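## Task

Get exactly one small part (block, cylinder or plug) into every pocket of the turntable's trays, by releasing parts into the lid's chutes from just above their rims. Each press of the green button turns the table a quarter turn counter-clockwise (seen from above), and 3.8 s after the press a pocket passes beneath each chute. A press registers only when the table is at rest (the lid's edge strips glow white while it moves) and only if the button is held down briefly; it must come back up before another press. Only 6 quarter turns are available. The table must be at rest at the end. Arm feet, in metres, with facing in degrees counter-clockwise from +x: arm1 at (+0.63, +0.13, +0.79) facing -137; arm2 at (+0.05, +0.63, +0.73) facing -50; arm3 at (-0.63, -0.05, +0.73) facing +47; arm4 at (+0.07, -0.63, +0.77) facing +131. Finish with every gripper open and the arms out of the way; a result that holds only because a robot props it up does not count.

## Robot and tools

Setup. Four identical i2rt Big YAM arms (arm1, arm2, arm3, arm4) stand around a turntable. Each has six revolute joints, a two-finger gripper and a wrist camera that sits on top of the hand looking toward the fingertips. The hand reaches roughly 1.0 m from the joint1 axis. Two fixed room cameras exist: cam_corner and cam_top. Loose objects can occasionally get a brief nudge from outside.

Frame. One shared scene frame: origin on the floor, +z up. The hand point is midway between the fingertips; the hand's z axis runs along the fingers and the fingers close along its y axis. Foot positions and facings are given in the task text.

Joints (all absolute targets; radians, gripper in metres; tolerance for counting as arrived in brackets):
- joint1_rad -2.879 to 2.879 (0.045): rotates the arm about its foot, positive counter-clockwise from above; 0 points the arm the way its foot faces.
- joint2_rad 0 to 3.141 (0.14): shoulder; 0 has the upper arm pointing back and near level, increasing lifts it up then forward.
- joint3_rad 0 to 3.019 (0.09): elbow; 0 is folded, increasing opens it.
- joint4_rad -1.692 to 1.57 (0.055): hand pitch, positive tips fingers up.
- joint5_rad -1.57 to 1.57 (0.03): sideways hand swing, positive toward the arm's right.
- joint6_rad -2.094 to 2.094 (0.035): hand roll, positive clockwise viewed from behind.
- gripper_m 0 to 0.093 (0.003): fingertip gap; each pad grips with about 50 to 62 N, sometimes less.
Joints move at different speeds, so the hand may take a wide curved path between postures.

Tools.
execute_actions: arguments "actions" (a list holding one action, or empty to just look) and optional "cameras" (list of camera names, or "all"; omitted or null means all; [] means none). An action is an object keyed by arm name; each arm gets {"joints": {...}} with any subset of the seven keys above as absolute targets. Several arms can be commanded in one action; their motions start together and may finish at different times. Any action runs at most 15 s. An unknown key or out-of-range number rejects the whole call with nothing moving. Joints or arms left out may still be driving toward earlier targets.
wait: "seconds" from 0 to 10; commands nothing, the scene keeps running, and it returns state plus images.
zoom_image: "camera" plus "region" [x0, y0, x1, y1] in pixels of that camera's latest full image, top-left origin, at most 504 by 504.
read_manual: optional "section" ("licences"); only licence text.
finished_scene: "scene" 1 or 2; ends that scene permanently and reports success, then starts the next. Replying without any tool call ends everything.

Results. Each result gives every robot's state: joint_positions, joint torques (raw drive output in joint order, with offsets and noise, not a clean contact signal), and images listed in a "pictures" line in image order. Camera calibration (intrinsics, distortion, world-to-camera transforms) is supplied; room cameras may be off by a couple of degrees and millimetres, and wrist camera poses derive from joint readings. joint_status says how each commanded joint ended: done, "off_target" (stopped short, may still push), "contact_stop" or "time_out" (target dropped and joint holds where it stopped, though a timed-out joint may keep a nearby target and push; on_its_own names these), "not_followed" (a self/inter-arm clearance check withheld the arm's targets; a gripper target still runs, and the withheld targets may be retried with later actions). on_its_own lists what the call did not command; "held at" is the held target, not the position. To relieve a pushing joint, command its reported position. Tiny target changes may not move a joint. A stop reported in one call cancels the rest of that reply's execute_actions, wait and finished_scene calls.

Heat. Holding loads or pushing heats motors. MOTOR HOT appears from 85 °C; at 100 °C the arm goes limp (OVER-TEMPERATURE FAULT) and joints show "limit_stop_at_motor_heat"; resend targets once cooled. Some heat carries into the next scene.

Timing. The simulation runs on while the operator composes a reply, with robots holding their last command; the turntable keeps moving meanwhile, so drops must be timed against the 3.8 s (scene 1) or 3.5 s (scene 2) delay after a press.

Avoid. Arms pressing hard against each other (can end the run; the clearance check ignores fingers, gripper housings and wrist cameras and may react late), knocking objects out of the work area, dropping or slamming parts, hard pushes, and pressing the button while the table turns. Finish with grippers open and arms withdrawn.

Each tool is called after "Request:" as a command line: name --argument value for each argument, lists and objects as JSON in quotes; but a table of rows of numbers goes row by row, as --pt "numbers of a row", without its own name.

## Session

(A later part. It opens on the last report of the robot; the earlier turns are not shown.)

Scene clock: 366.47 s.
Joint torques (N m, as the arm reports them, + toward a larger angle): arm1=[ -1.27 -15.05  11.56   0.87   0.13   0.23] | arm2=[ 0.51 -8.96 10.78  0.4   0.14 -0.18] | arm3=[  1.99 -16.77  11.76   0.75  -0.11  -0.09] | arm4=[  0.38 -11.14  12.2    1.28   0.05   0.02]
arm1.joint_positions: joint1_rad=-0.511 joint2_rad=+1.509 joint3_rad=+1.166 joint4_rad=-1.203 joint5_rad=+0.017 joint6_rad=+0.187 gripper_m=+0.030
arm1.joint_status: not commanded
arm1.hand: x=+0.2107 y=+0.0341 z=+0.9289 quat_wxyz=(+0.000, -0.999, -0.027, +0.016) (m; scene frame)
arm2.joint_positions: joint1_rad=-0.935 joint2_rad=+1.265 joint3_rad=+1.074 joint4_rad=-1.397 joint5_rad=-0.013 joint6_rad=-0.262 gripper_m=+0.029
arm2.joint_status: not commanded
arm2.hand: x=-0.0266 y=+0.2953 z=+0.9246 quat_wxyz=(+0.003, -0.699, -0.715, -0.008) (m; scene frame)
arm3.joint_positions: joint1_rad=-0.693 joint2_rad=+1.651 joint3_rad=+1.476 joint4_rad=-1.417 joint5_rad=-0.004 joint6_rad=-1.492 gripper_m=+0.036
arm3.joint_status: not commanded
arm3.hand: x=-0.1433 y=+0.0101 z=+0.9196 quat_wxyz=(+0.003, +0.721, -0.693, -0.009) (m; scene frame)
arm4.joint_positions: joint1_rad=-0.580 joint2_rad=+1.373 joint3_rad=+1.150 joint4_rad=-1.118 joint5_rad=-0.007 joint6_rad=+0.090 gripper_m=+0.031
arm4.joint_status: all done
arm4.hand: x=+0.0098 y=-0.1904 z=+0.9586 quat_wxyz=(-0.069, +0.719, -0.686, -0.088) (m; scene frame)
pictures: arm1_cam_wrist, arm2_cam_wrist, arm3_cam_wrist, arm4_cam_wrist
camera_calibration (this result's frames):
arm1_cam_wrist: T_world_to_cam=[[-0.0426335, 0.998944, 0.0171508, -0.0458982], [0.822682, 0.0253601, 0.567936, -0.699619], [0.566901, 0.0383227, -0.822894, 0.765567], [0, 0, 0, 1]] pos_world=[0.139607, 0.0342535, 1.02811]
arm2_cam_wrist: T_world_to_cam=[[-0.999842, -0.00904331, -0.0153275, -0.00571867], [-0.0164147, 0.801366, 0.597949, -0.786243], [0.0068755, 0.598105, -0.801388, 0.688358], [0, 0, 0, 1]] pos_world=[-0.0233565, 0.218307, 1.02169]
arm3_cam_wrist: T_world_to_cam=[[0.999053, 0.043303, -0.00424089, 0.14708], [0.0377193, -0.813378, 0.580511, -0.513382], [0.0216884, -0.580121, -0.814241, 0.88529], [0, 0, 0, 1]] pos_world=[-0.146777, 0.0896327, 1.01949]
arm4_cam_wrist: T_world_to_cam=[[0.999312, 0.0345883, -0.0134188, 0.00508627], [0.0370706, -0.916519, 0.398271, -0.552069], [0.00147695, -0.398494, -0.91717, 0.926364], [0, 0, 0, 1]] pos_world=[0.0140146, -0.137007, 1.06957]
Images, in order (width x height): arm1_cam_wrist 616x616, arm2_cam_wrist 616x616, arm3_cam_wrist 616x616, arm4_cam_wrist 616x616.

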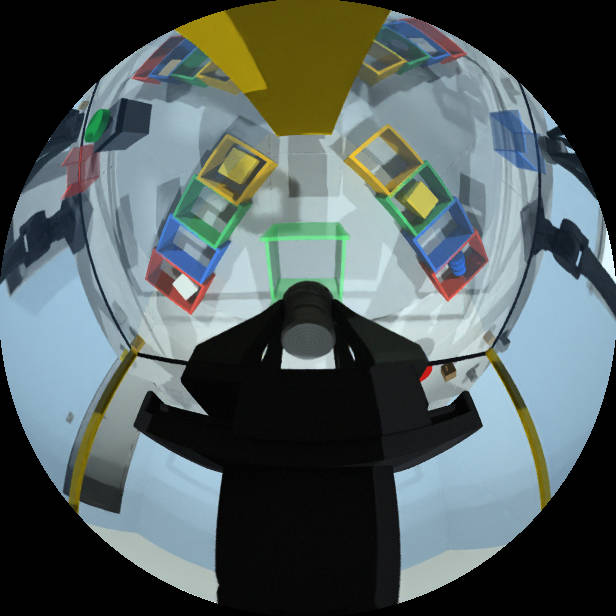

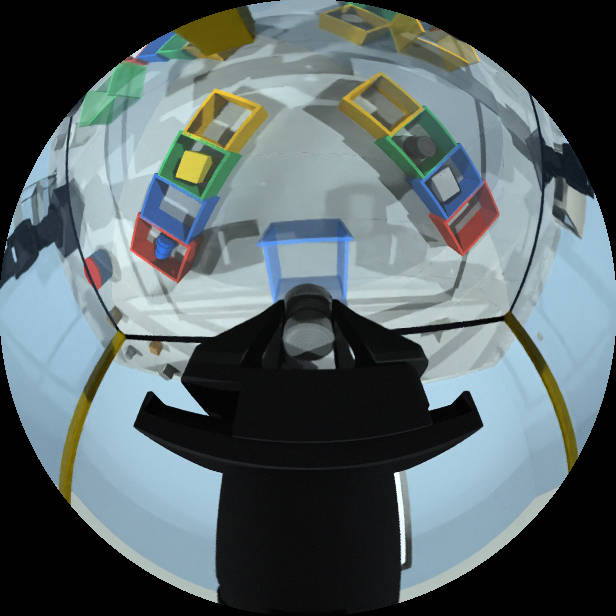

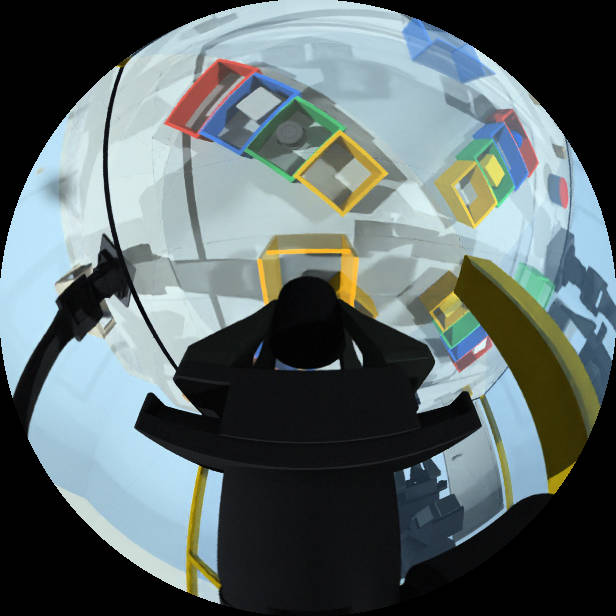

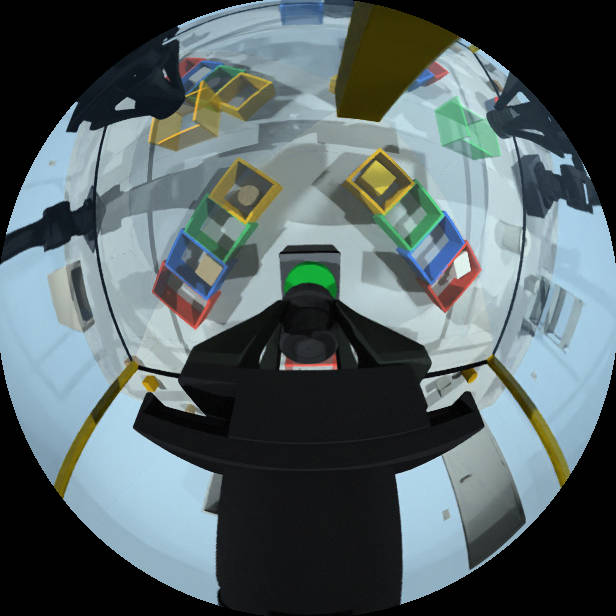

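Request:
execute_actions --actions '[{"arm4":{"joints":{"joint2_rad":1.5}}}]' --cameras '[]'

Request:
execute_actions --actions '[{"arm4":{"joints":{"joint1_rad":-0.552,"joint2_rad":1.195,"joint3_rad":0.94,"joint4_rad":-1.315}}}]' --cameras '[]'

Request:
wait --seconds 1.95

Request:
execute_actions --actions '[{"arm1":{"joints":{"gripper_m":0.055}},"arm2":{"joints":{"gripper_m":0.055}},"arm3":{"joints":{"gripper_m":0.055}},"arm4":{"joints":{"gripper_m":0.055}}}]' --cameras '["arm1_cam_wrist","arm2_cam_wrist","arm3_cam_wrist","arm4_cam_wrist"]'

Scene clock: 374.30 s.
Joint torques (N m, as the arm reports them, + toward a larger angle): arm1=[ -1.25 -15.1   11.57   0.89   0.12   0.23] | arm2=[ 0.63 -8.82 10.83  0.4   0.15 -0.2 ] | arm3=[  2.15 -16.93  11.86   0.74  -0.1   -0.07] | arm4=[ 0.42 -9.04  9.32  1.15  0.05  0.01]
arm1.joint_positions: joint1_rad=-0.511 joint2_rad=+1.509 joint3_rad=+1.166 joint4_rad=-1.203 joint5_rad=+0.017 joint6_rad=+0.187 gripper_m=+0.030
arm1.joint_status: not commanded
arm1.hand: x=+0.2107 y=+0.0341 z=+0.9289 quat_wxyz=(+0.000, -0.999, -0.027, +0.016) (m; scene frame)
arm2.joint_positions: joint1_rad=-0.935 joint2_rad=+1.265 joint3_rad=+1.074 joint4_rad=-1.397 joint5_rad=-0.013 joint6_rad=-0.262 gripper_m=+0.029
arm2.joint_status: not commanded
arm2.hand: x=-0.0266 y=+0.2953 z=+0.9246 quat_wxyz=(+0.003, -0.699, -0.715, -0.008) (m; scene frame)
arm3.joint_positions: joint1_rad=-0.693 joint2_rad=+1.651 joint3_rad=+1.476 joint4_rad=-1.417 joint5_rad=-0.004 joint6_rad=-1.492 gripper_m=+0.036
arm3.joint_status: not commanded
arm3.hand: x=-0.1433 y=+0.0101 z=+0.9196 quat_wxyz=(+0.003, +0.721, -0.693, -0.009) (m; scene frame)
arm4.joint_positions: joint1_rad=-0.580 joint2_rad=+1.468 joint3_rad=+1.187 joint4_rad=-1.115 joint5_rad=-0.007 joint6_rad=+0.090 gripper_m=+0.031
arm4.joint_status: all done
arm4.hand: x=+0.0076 y=-0.1731 z=+0.9332 quat_wxyz=(-0.051, +0.721, -0.688, -0.066) (m; scene frame)
pictures: none
No camera images: the call's "cameras" was empty. Leave "cameras" out to get every camera's image.

Scene clock: 375.37 s.
Joint torques (N m, as the arm reports them, + toward a larger angle): arm1=[ -1.26 -15.1   11.57   0.88   0.12   0.23] | arm2=[ 0.53 -9.05 10.8   0.39  0.13 -0.18] | arm3=[  1.97 -16.65  11.81   0.69  -0.1   -0.07] | arm4=[ 0.94 -7.82  7.73 -0.37 -0.03  0.01]
arm1.joint_positions: joint1_rad=-0.511 joint2_rad=+1.509 joint3_rad=+1.166 joint4_rad=-1.203 joint5_rad=+0.017 joint6_rad=+0.187 gripper_m=+0.030
arm1.joint_status: not commanded
arm1.hand: x=+0.2107 y=+0.0341 z=+0.9289 quat_wxyz=(+0.000, -0.999, -0.027, +0.016) (m; scene frame)
arm2.joint_positions: joint1_rad=-0.935 joint2_rad=+1.265 joint3_rad=+1.074 joint4_rad=-1.397 joint5_rad=-0.013 joint6_rad=-0.262 gripper_m=+0.029
arm2.joint_status: not commanded
arm2.hand: x=-0.0266 y=+0.2953 z=+0.9246 quat_wxyz=(+0.003, -0.699, -0.715, -0.008) (m; scene frame)
arm3.joint_positions: joint1_rad=-0.693 joint2_rad=+1.651 joint3_rad=+1.476 joint4_rad=-1.417 joint5_rad=-0.004 joint6_rad=-1.492 gripper_m=+0.036
arm3.joint_status: not commanded
arm3.hand: x=-0.1433 y=+0.0101 z=+0.9196 quat_wxyz=(+0.003, +0.721, -0.693, -0.009) (m; scene frame)
arm4.joint_positions: joint1_rad=-0.557 joint2_rad=+1.200 joint3_rad=+0.936 joint4_rad=-1.308 joint5_rad=-0.005 joint6_rad=+0.090 gripper_m=+0.031
arm4.joint_status: all done
arm4.hand: x=+0.0203 y=-0.3169 z=+0.9306 quat_wxyz=(+0.003, +0.731, -0.682, +0.003) (m; scene frame)
pictures: none
No camera images: the call's "cameras" was empty. Leave "cameras" out to get every camera's image.

Scene clock: 377.33 s.
Joint torques (N m, as the arm reports them, + toward a larger angle): arm1=[ -1.31 -15.08  11.58   0.88   0.13   0.23] | arm2=[ 0.52 -8.9  10.83  0.38  0.13 -0.2 ] | arm3=[  2.12 -17.08  11.84   0.68  -0.1   -0.08] | arm4=[ 0.91 -7.96  7.83 -0.19 -0.01  0.04]
arm1.joint_positions: joint1_rad=-0.511 joint2_rad=+1.509 joint3_rad=+1.166 joint4_rad=-1.203 joint5_rad=+0.017 joint6_rad=+0.187 gripper_m=+0.030
arm1.joint_status: not commanded
arm1.hand: x=+0.2107 y=+0.0341 z=+0.9289 quat_wxyz=(+0.000, -0.999, -0.027, +0.016) (m; scene frame)
arm2.joint_positions: joint1_rad=-0.935 joint2_rad=+1.265 joint3_rad=+1.074 joint4_rad=-1.397 joint5_rad=-0.013 joint6_rad=-0.262 gripper_m=+0.029
arm2.joint_status: not commanded
arm2.hand: x=-0.0266 y=+0.2953 z=+0.9246 quat_wxyz=(+0.003, -0.699, -0.715, -0.008) (m; scene frame)
arm3.joint_positions: joint1_rad=-0.693 joint2_rad=+1.651 joint3_rad=+1.476 joint4_rad=-1.417 joint5_rad=-0.004 joint6_rad=-1.492 gripper_m=+0.036
arm3.joint_status: not commanded
arm3.hand: x=-0.1433 y=+0.0101 z=+0.9196 quat_wxyz=(+0.003, +0.721, -0.693, -0.009) (m; scene frame)
arm4.joint_positions: joint1_rad=-0.557 joint2_rad=+1.200 joint3_rad=+0.936 joint4_rad=-1.308 joint5_rad=-0.005 joint6_rad=+0.090 gripper_m=+0.031
arm4.joint_status: all done
arm4.hand: x=+0.0203 y=-0.3169 z=+0.9306 quat_wxyz=(+0.003, +0.731, -0.682, +0.003) (m; scene frame)
wait: 1.97 s; at rest by 0.27 s
pictures: arm1_cam_wrist, arm2_cam_wrist, arm3_cam_wrist, arm4_cam_wrist, cam_corner, cam_top
camera_calibration (this result's frames):
arm1_cam_wrist: T_world_to_cam=[[-0.0426335, 0.998944, 0.0171508, -0.0458982], [0.822682, 0.0253601, 0.567936, -0.699619], [0.566901, 0.0383227, -0.822894, 0.765567], [0, 0, 0, 1]] pos_world=[0.139607, 0.0342535, 1.02811]
arm2_cam_wrist: T_world_to_cam=[[-0.999842, -0.00904331, -0.0153275, -0.00571867], [-0.0164147, 0.801366, 0.597949, -0.786243], [0.0068755, 0.598105, -0.801388, 0.688358], [0, 0, 0, 1]] pos_world=[-0.0233565, 0.218307, 1.02169]
arm3_cam_wrist: T_world_to_cam=[[0.999053, 0.043303, -0.00424089, 0.14708], [0.0377193, -0.813378, 0.580511, -0.513382], [0.0216884, -0.580121, -0.814241, 0.88529], [0, 0, 0, 1]] pos_world=[-0.146777, 0.0896327, 1.01949]
arm4_cam_wrist: T_world_to_cam=[[0.998353, 0.0560299, 0.0123443, -0.0185538], [0.0375885, -0.801306, 0.597073, -0.805701], [0.0433454, -0.595626, -0.802092, 0.679889], [0, 0, 0, 1]] pos_world=[0.0193383, -0.239614, 1.02662]
Images, in order (width x height): arm1_cam_wrist 616x616, arm2_cam_wrist 616x616, arm3_cam_wrist 616x616, arm4_cam_wrist 616x616, cam_corner 896x504, cam_top 896x504.

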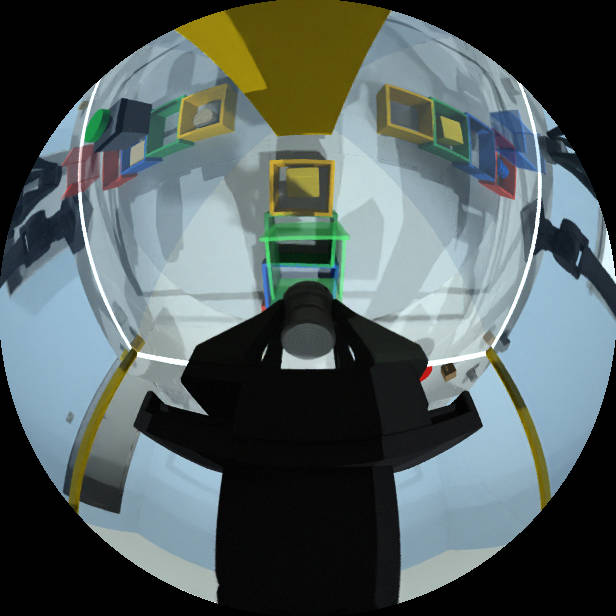

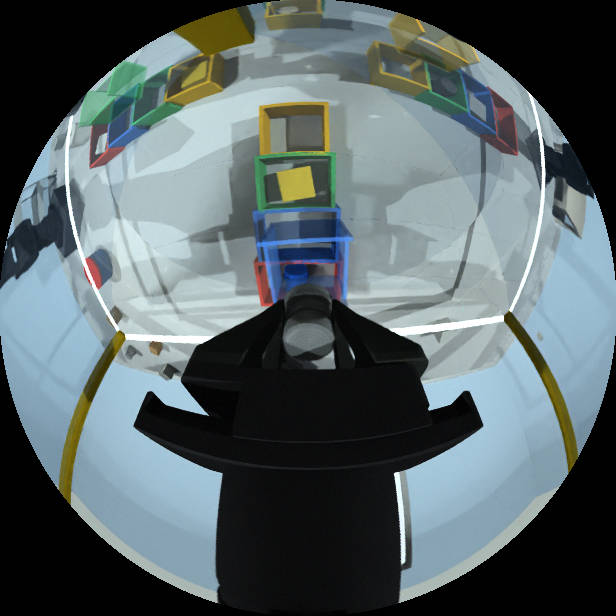

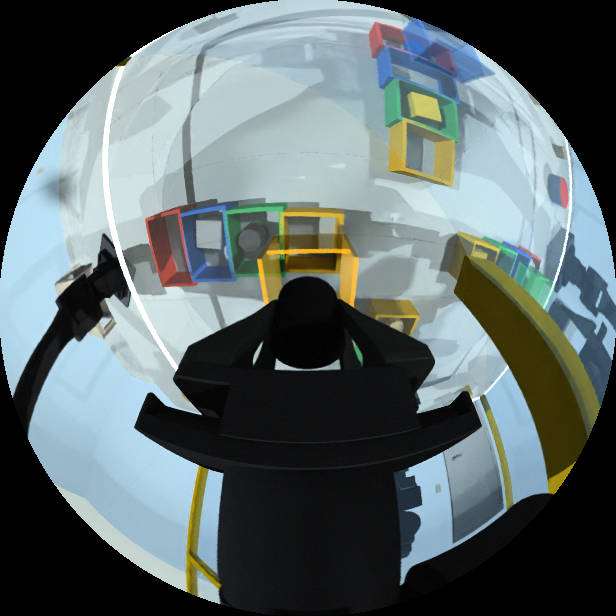

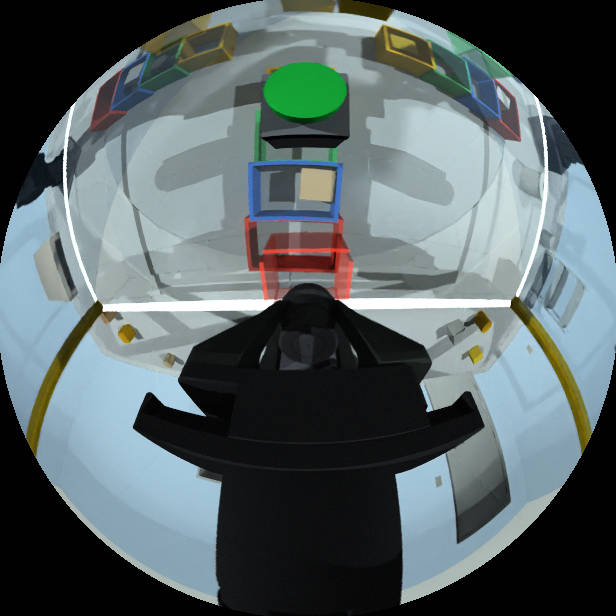

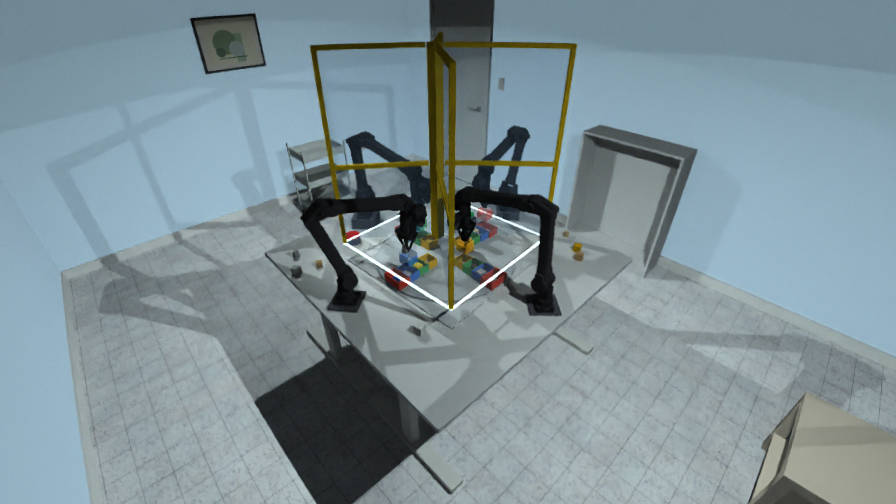

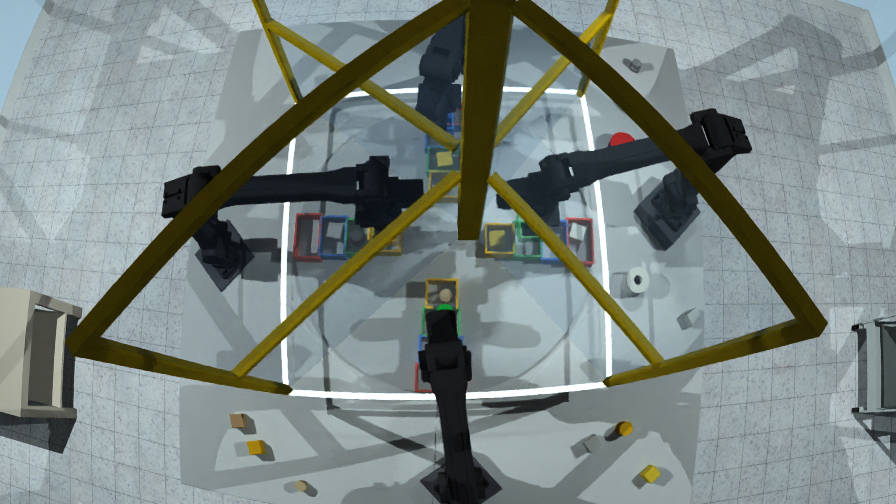

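Scene clock: 377.93 s.
Joint torques (N m, as the arm reports them, + toward a larger angle): arm1=[ -1.22 -15.27  11.59   0.88   0.13   0.22] | arm2=[ 0.55 -8.8  10.82  0.43  0.14 -0.21] | arm3=[  2.09 -16.79  11.84   0.65  -0.07  -0.08] | arm4=[ 1.01 -7.8   7.75 -0.2  -0.01  0.01]
arm1.joint_positions: joint1_rad=-0.511 joint2_rad=+1.509 joint3_rad=+1.166 joint4_rad=-1.203 joint5_rad=+0.017 joint6_rad=+0.188 gripper_m=+0.055
arm1.joint_status: all done
arm1.hand: x=+0.2107 y=+0.0341 z=+0.9290 quat_wxyz=(+0.000, -0.999, -0.027, +0.016) (m; scene frame)
arm2.joint_positions: joint1_rad=-0.935 joint2_rad=+1.265 joint3_rad=+1.074 joint4_rad=-1.397 joint5_rad=-0.013 joint6_rad=-0.262 gripper_m=+0.055
arm2.joint_status: all done
arm2.hand: x=-0.0266 y=+0.2953 z=+0.9246 quat_wxyz=(+0.003, -0.699, -0.715, -0.008) (m; scene frame)
arm3.joint_positions: joint1_rad=-0.693 joint2_rad=+1.650 joint3_rad=+1.476 joint4_rad=-1.417 joint5_rad=-0.004 joint6_rad=-1.492 gripper_m=+0.055
arm3.joint_status: all done
arm3.hand: x=-0.1434 y=+0.0101 z=+0.9200 quat_wxyz=(+0.003, +0.721, -0.693, -0.009) (m; scene frame)
arm4.joint_positions: joint1_rad=-0.557 joint2_rad=+1.200 joint3_rad=+0.936 joint4_rad=-1.308 joint5_rad=-0.005 joint6_rad=+0.090 gripper_m=+0.055
arm4.joint_status: all done
arm4.hand: x=+0.0203 y=-0.3169 z=+0.9306 quat_wxyz=(+0.003, +0.731, -0.683, +0.003) (m; scene frame)
pictures: arm1_cam_wrist, arm2_cam_wrist, arm3_cam_wrist, arm4_cam_wrist
camera_calibration (this result's frames):
arm1_cam_wrist: T_world_to_cam=[[-0.0422425, 0.998962, 0.0170626, -0.0459043], [0.822902, 0.0251022, 0.567629, -0.699463], [0.566611, 0.0380189, -0.823108, 0.765963], [0, 0, 0, 1]] pos_world=[0.139647, 0.0342937, 1.02829]
arm2_cam_wrist: T_world_to_cam=[[-0.999842, -0.00904331, -0.0153275, -0.00571867], [-0.0164147, 0.801366, 0.597949, -0.786243], [0.0068755, 0.598105, -0.801388, 0.688358], [0, 0, 0, 1]] pos_world=[-0.0233565, 0.218307, 1.02169]
arm3_cam_wrist: T_world_to_cam=[[0.999056, 0.0432995, -0.00348014, 0.146429], [0.0372765, -0.813431, 0.580466, -0.513615], [0.022303, -0.580048, -0.814277, 0.885699], [0, 0, 0, 1]] pos_world=[-0.146899, 0.0896162, 1.01985]
arm4_cam_wrist: T_world_to_cam=[[0.998374, 0.055649, 0.0123474, -0.0186778], [0.037281, -0.80132, 0.597073, -0.805699], [0.0431207, -0.595642, -0.802092, 0.679888], [0, 0, 0, 1]] pos_world=[0.0193674, -0.239614, 1.02662]
Images, in order (width x height): arm1_cam_wrist 616x616, arm2_cam_wrist 616x616, arm3_cam_wrist 616x616, arm4_cam_wrist 616x616.

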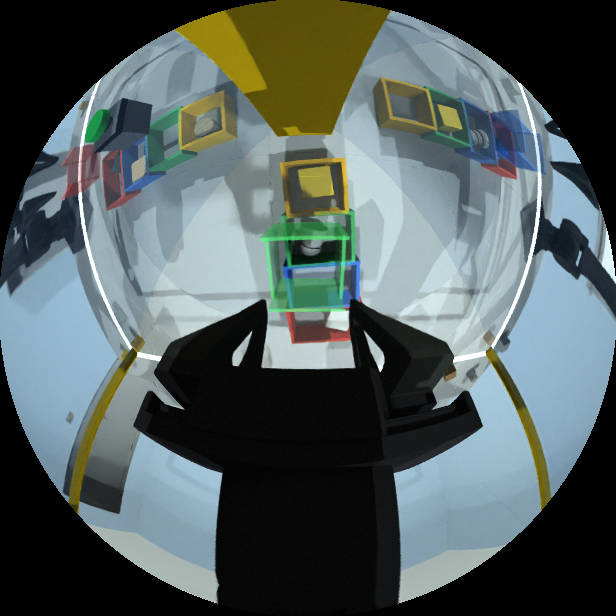

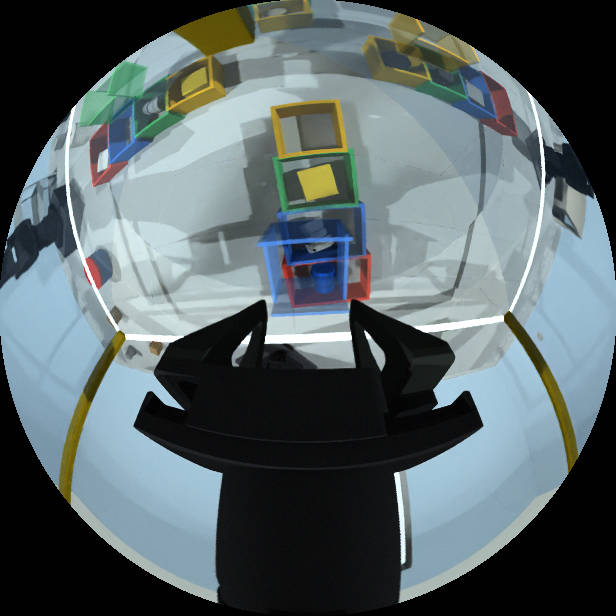

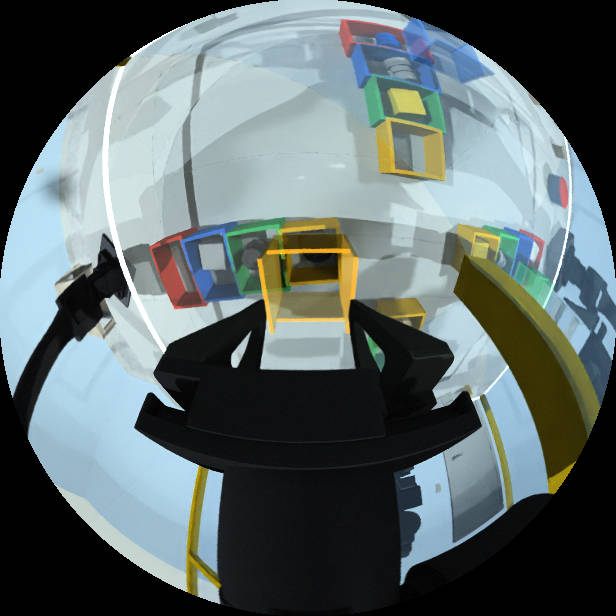

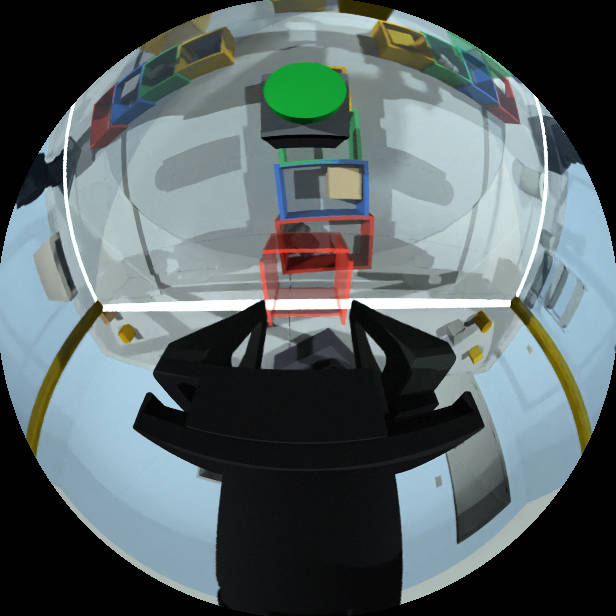

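Request:
execute_actions --actions '[{"arm1":{"joints":{"joint2_rad":1.116,"joint3_rad":1.0,"joint4_rad":-1.45}},"arm2":{"joints":{"joint1_rad":-1.986,"joint6_rad":0,"joint2_rad":1.116,"joint3_rad":1.09,"joint4_rad":-1.525,"gripper_m":0.08}},"arm3":{"joints":{"joint2_rad":1.116,"joint3_rad":1.09,"joint4_rad":-1.525}},"arm4":{"joints":{"joint1_rad":-2.03,"joint2_rad":1.1,"joint6_rad":0,"gripper_m":0.085}}}]' --cameras '[]'

Request:
execute_actions --actions '[{"arm1":{"joints":{"joint1_rad":1.055,"joint6_rad":0,"gripper_m":0.085}},"arm3":{"joints":{"joint1_rad":-2.21,"joint6_rad":0,"gripper_m":0.085}},"arm2":{"joints":{"joint2_rad":1.57,"joint3_rad":1.11,"joint4_rad":-1.067}},"arm4":{"joints":{"joint2_rad":1.478,"joint3_rad":0.87,"joint4_rad":-0.925}}}]' --cameras '[]'

Request:
execute_actions --actions '[{"arm1":{"joints":{"joint2_rad":1.372,"joint3_rad":0.69,"joint4_rad":-0.85}},"arm3":{"joints":{"joint2_rad":1.688,"joint3_rad":1.275,"joint4_rad":-1.1}}}]' --cameras '["arm1_cam_wrist","arm2_cam_wrist","arm3_cam_wrist","arm4_cam_wrist"]'

Scene clock: 400.10 s.
Joint torques (N m, as the arm reports them, + toward a larger angle): arm1=[-1.22 -5.29 10.04 -0.24  0.12  0.22] | arm2=[ 0.25 -6.14 11.05 -0.07  0.16  0.16] | arm3=[ 1.87 -5.62  7.6   0.21 -0.12 -0.07] | arm4=[ 0.55 -6.02  8.15  0.03  0.04 -0.2 ]
arm1.joint_positions: joint1_rad=-0.511 joint2_rad=+1.105 joint3_rad=+0.991 joint4_rad=-1.439 joint5_rad=+0.017 joint6_rad=+0.188 gripper_m=+0.055
arm1.joint_status: all done
arm1.hand: x=+0.3424 y=+0.0674 z=+0.9997 quat_wxyz=(+0.000, -1.000, -0.027, +0.013) (m; scene frame)
arm2.joint_positions: joint1_rad=-1.984 joint2_rad=+1.110 joint3_rad=+1.074 joint4_rad=-1.516 joint5_rad=-0.013 joint6_rad=-0.014 gripper_m=+0.080
arm2.joint_status: all done
arm2.hand: x=-0.2344 y=+0.5438 z=+0.9742 quat_wxyz=(-0.005, -0.989, -0.148, +0.013) (m; scene frame)
arm3.joint_positions: joint1_rad=-0.693 joint2_rad=+1.109 joint3_rad=+1.094 joint4_rad=-1.517 joint5_rad=-0.004 joint6_rad=-1.492 gripper_m=+0.055
arm3.joint_status: all done
arm3.hand: x=-0.3278 y=-0.0122 z=+0.9767 quat_wxyz=(-0.020, +0.721, -0.693, +0.010) (m; scene frame)
arm4.joint_positions: joint1_rad=-2.030 joint2_rad=+1.099 joint3_rad=+0.936 joint4_rad=-1.308 joint5_rad=-0.006 joint6_rad=+0.010 gripper_m=+0.085
arm4.joint_status: all done
arm4.hand: x=+0.3715 y=-0.5493 z=+0.9634 quat_wxyz=(-0.051, +0.123, -0.991, -0.006) (m; scene frame)
pictures: none
No camera images: the call's "cameras" was empty. Leave "cameras" out to get every camera's image.

Scene clock: 402.23 s.
Joint torques (N m, as the arm reports them, + toward a larger angle): arm1=[-0.21 -6.08 10.01 -0.23  0.12  0.  ] | arm2=[  0.58 -11.77  11.63   0.51   0.15   0.15] | arm3=[ 1.06 -6.9   7.67  0.18 -0.05  0.09] | arm4=[  0.   -10.95   6.37   0.76   0.06  -0.23]
arm1.joint_positions: joint1_rad=+1.048 joint2_rad=+1.112 joint3_rad=+0.991 joint4_rad=-1.439 joint5_rad=+0.017 joint6_rad=+0.012 gripper_m=+0.085
arm1.joint_status: all done
arm1.hand: x=+0.6956 y=-0.1547 z=+0.9988 quat_wxyz=(-0.001, -0.626, -0.780, +0.016) (m; scene frame)
arm2.joint_positions: joint1_rad=-1.984 joint2_rad=+1.577 joint3_rad=+1.074 joint4_rad=-1.076 joint5_rad=-0.013 joint6_rad=-0.014 gripper_m=+0.080
arm2.joint_status: all done
arm2.hand: x=-0.3555 y=+0.5095 z=+0.8136 quat_wxyz=(-0.004, -0.989, -0.148, +0.000) (m; scene frame)
arm3.joint_positions: joint1_rad=-2.205 joint2_rad=+1.116 joint3_rad=+1.094 joint4_rad=-1.517 joint5_rad=-0.003 joint6_rad=-0.010 gripper_m=+0.085
arm3.joint_status: all done
arm3.hand: x=-0.5764 y=-0.3501 z=+0.9718 quat_wxyz=(-0.013, -0.638, -0.770, +0.006) (m; scene frame)
arm4.joint_positions: joint1_rad=-2.030 joint2_rad=+1.490 joint3_rad=+0.868 joint4_rad=-0.940 joint5_rad=-0.006 joint6_rad=+0.010 gripper_m=+0.085
arm4.joint_status: all done
arm4.hand: x=+0.4306 y=-0.5349 z=+0.8169 quat_wxyz=(-0.007, +0.123, -0.992, +0.000) (m; scene frame)
pictures: none
No camera images: the call's "cameras" was empty. Leave "cameras" out to get every camera's image.

Scene clock: 403.67 s.
Joint torques (N m, as the arm reports them, + toward a larger angle): arm1=[-0.27 -9.93  8.9   0.93  0.12 -0.01] | arm2=[  0.14 -12.12  11.68   0.51   0.15   0.17] | arm3=[  1.28 -16.58   8.81   1.1   -0.07   0.08] | arm4=[  0.71 -11.22   6.35   0.8    0.04  -0.23]
arm1.joint_positions: joint1_rad=+1.048 joint2_rad=+1.386 joint3_rad=+0.669 joint4_rad=-0.865 joint5_rad=+0.017 joint6_rad=+0.012 gripper_m=+0.085
arm1.joint_status: all done
arm1.hand: x=+0.6962 y=-0.1638 z=+0.8089 quat_wxyz=(+0.008, -0.626, -0.780, +0.009) (m; scene frame)
arm2.joint_positions: joint1_rad=-1.984 joint2_rad=+1.577 joint3_rad=+1.074 joint4_rad=-1.076 joint5_rad=-0.013 joint6_rad=-0.014 gripper_m=+0.080
arm2.joint_status: not commanded
arm2.hand: x=-0.3555 y=+0.5095 z=+0.8136 quat_wxyz=(-0.004, -0.989, -0.148, +0.000) (m; scene frame)
arm3.joint_positions: joint1_rad=-2.205 joint2_rad=+1.699 joint3_rad=+1.251 joint4_rad=-1.114 joint5_rad=-0.003 joint6_rad=-0.009 gripper_m=+0.085
arm3.joint_status: all done
arm3.hand: x=-0.5443 y=-0.5242 z=+0.8109 quat_wxyz=(-0.004, -0.638, -0.770, -0.002) (m; scene frame)
arm4.joint_positions: joint1_rad=-2.030 joint2_rad=+1.490 joint3_rad=+0.868 joint4_rad=-0.940 joint5_rad=-0.006 joint6_rad=+0.010 gripper_m=+0.085
arm4.joint_status: not commanded
arm4.hand: x=+0.4306 y=-0.5349 z=+0.8169 quat_wxyz=(-0.007, +0.123, -0.992, +0.000) (m; scene frame)
pictures: arm1_cam_wrist, arm2_cam_wrist, arm3_cam_wrist, arm4_cam_wrist
camera_calibration (this result's frames):
arm1_cam_wrist: T_world_to_cam=[[-0.977909, -0.204947, 0.0411148, 0.609113], [-0.140935, 0.791719, 0.594406, -0.250918], [-0.154373, 0.57548, -0.803113, 0.973313], [0, 0, 0, 1]] pos_world=[0.710547, -0.23663, 0.905785]
arm2_cam_wrist: T_world_to_cam=[[-0.27941, 0.96003, -0.0165088, -0.571089], [0.7766, 0.236068, 0.584093, -0.315701], [0.564644, 0.150381, -0.811519, 0.908164], [0, 0, 0, 1]] pos_world=[-0.427184, 0.486219, 0.911963]
arm3_cam_wrist: T_world_to_cam=[[-0.981865, -0.189522, 0.00472958, -0.637151], [-0.151174, 0.797758, 0.58372, -0.1306], [-0.114401, 0.572419, -0.811941, 1.0237], [0, 0, 0, 1]] pos_world=[-0.528227, -0.602555, 0.910434]
arm4_cam_wrist: T_world_to_cam=[[0.231049, -0.972866, 0.0122108, -0.634444], [-0.794309, -0.181365, 0.579811, -0.223984], [-0.561863, -0.143664, -0.81466, 0.953653], [0, 0, 0, 1]] pos_world=[0.504498, -0.520846, 0.914518]
Images, in order (width x height): arm1_cam_wrist 616x616, arm2_cam_wrist 616x616, arm3_cam_wrist 616x616, arm4_cam_wrist 616x616.

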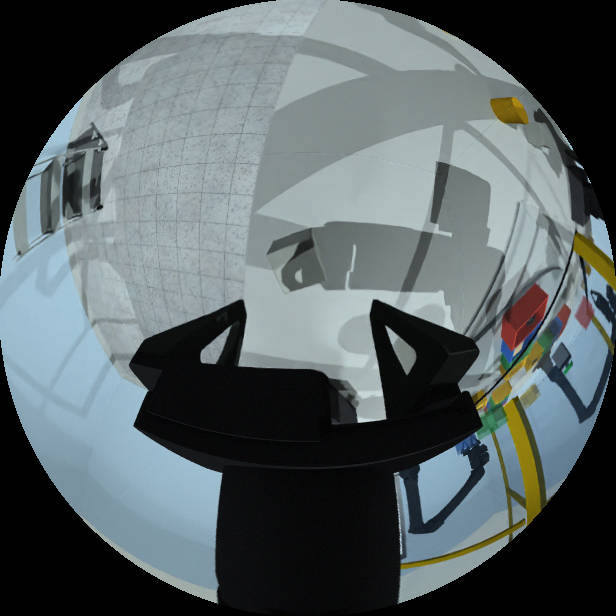

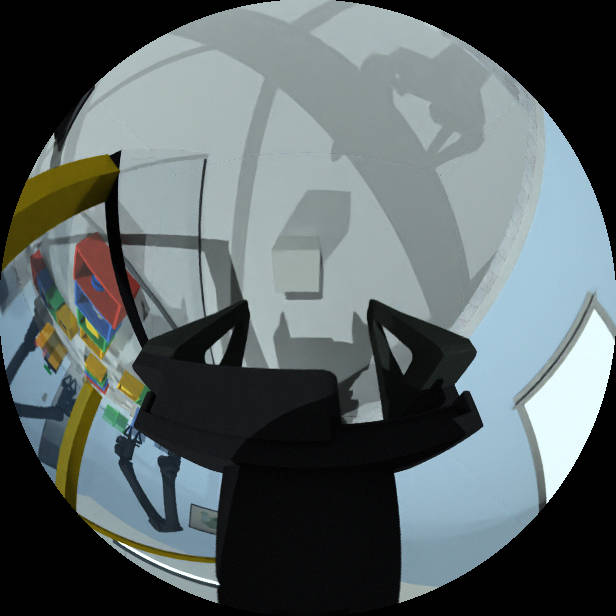

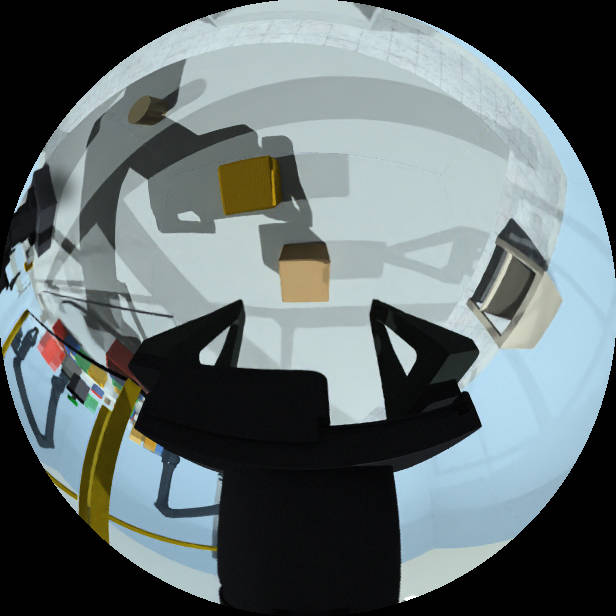

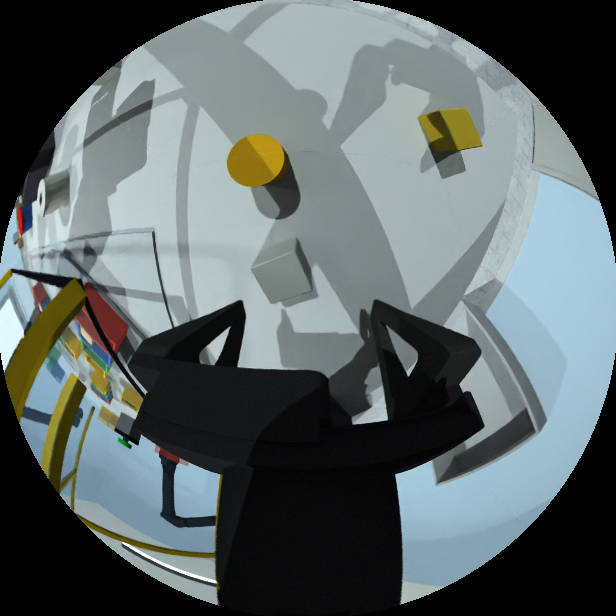

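Request:
execute_actions --actions '[{"arm1":{"joints":{"joint1_rad":1.088,"joint6_rad":-0.34,"joint2_rad":1.58,"joint3_rad":0.65,"joint4_rad":-0.6}},"arm2":{"joints":{"joint1_rad":-1.958,"joint2_rad":1.7,"joint3_rad":1.01,"joint4_rad":-0.87}},"arm3":{"joints":{"joint2_rad":1.792,"joint3_rad":1.175,"joint4_rad":-0.927}},"arm4":{"joints":{"joint1_rad":-1.972,"joint6_rad":-0.28,"joint2_rad":1.642,"joint3_rad":0.82,"joint4_rad":-0.72}}}]' --cameras '["arm1_cam_wrist","arm2_cam_wrist","arm3_cam_wrist","arm4_cam_wrist"]'

Scene clock: 416.73 s.
Joint torques (N m, as the arm reports them, + toward a larger angle): arm1=[ -0.01 -11.23   6.2    0.99   0.09   0.  ] | arm2=[  1.19 -12.71   7.71   0.53   0.17   0.13] | arm3=[  1.53 -16.84   6.72   1.1   -0.09   0.11] | arm4=[  0.35 -12.92   5.27   0.72   0.01  -0.2 ]
arm1.joint_positions: joint1_rad=+1.078 joint2_rad=+1.588 joint3_rad=+0.645 joint4_rad=-0.615 joint5_rad=+0.017 joint6_rad=-0.327 gripper_m=+0.085
arm1.joint_status: all done
arm1.hand: x=+0.7098 y=-0.1815 z=+0.7437 quat_wxyz=(+0.001, -0.473, -0.881, +0.017) (m; scene frame)
arm2.joint_positions: joint1_rad=-1.965 joint2_rad=+1.702 joint3_rad=+1.008 joint4_rad=-0.879 joint5_rad=-0.013 joint6_rad=-0.013 gripper_m=+0.080
arm2.joint_status: all done
arm2.hand: x=-0.3607 y=+0.4999 z=+0.7420 quat_wxyz=(-0.004, -0.988, -0.157, +0.003) (m; scene frame)
arm3.joint_positions: joint1_rad=-2.205 joint2_rad=+1.802 joint3_rad=+1.168 joint4_rad=-0.941 joint5_rad=-0.003 joint6_rad=-0.009 gripper_m=+0.085
arm3.joint_status: all done
arm3.hand: x=-0.5446 y=-0.5213 z=+0.7363 quat_wxyz=(+0.001, -0.638, -0.770, -0.006) (m; scene frame)
arm4.joint_positions: joint1_rad=-1.971 joint2_rad=+1.659 joint3_rad=+0.818 joint4_rad=-0.735 joint5_rad=-0.006 joint6_rad=-0.270 gripper_m=+0.085
arm4.joint_status: all done
arm4.hand: x=+0.4289 y=-0.5128 z=+0.7428 quat_wxyz=(+0.001, +0.288, -0.957, +0.001) (m; scene frame)
pictures: arm1_cam_wrist, arm2_cam_wrist, arm3_cam_wrist, arm4_cam_wrist
camera_calibration (this result's frames):
arm1_cam_wrist: T_world_to_cam=[[-0.838517, -0.542826, 0.0472135, 0.456609], [-0.418358, 0.696912, 0.582487, -0.00763664], [-0.349093, 0.468673, -0.811468, 1.05823], [0, 0, 0, 1]] pos_world=[0.749099, -0.242782, 0.841609]
arm2_cam_wrist: T_world_to_cam=[[-0.297448, 0.954598, -0.0163333, -0.568349], [0.775823, 0.251642, 0.578597, -0.271492], [0.556438, 0.159431, -0.81545, 0.849872], [0, 0, 0, 1]] pos_world=[-0.431325, 0.475369, 0.84083]
arm3_cam_wrist: T_world_to_cam=[[-0.98191, -0.189272, 0.00533625, -0.63689], [-0.149121, 0.790366, 0.594209, -0.0998813], [-0.116685, 0.582664, -0.804293, 0.959904], [0, 0, 0, 1]] pos_world=[-0.528257, -0.600904, 0.834793]
arm4_cam_wrist: T_world_to_cam=[[0.541918, -0.840342, 0.0122459, -0.677029], [-0.681142, -0.430625, 0.592121, -0.363923], [-0.492311, -0.329222, -0.805756, 0.763903], [0, 0, 0, 1]] pos_world=[0.495089, -0.474156, 0.839297]
Images, in order (width x height): arm1_cam_wrist 616x616, arm2_cam_wrist 616x616, arm3_cam_wrist 616x616, arm4_cam_wrist 616x616.

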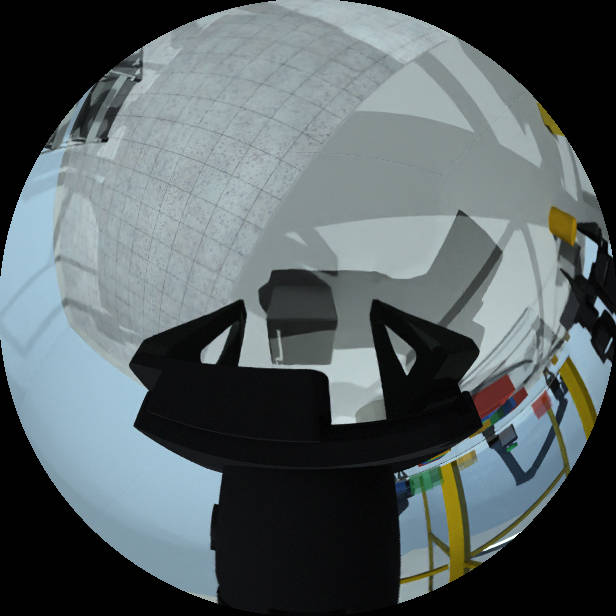

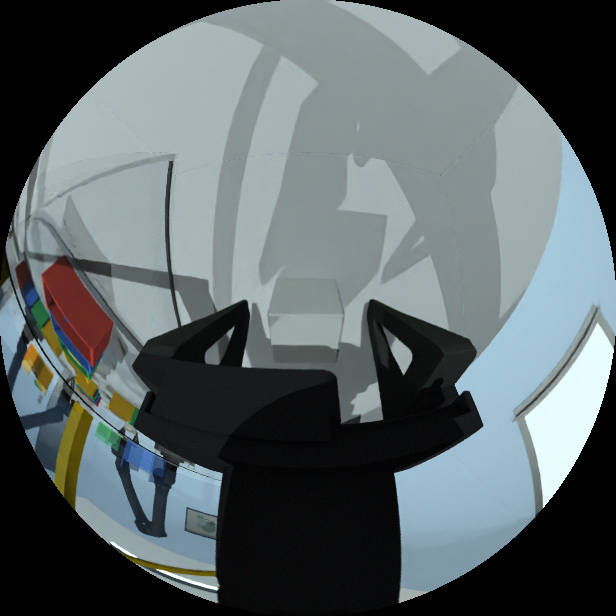

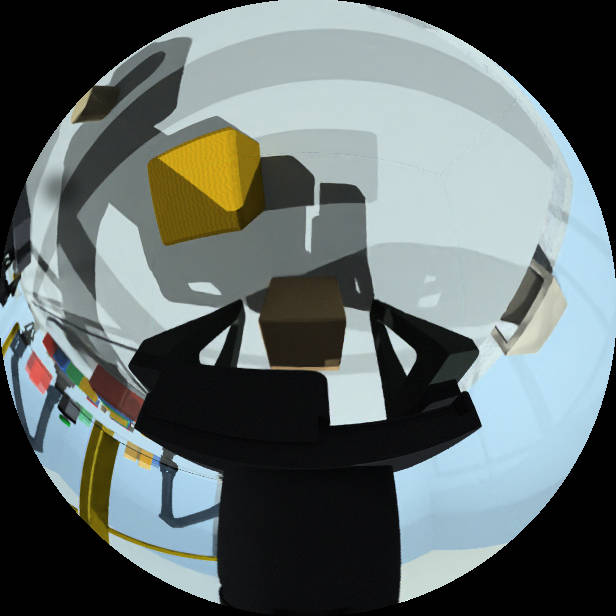

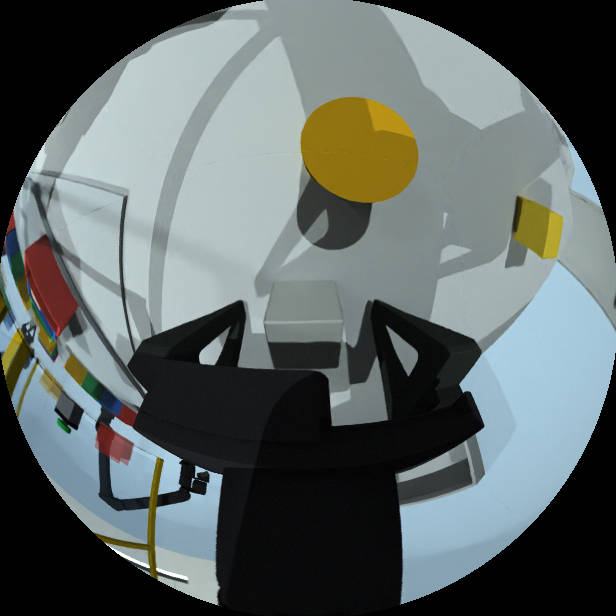

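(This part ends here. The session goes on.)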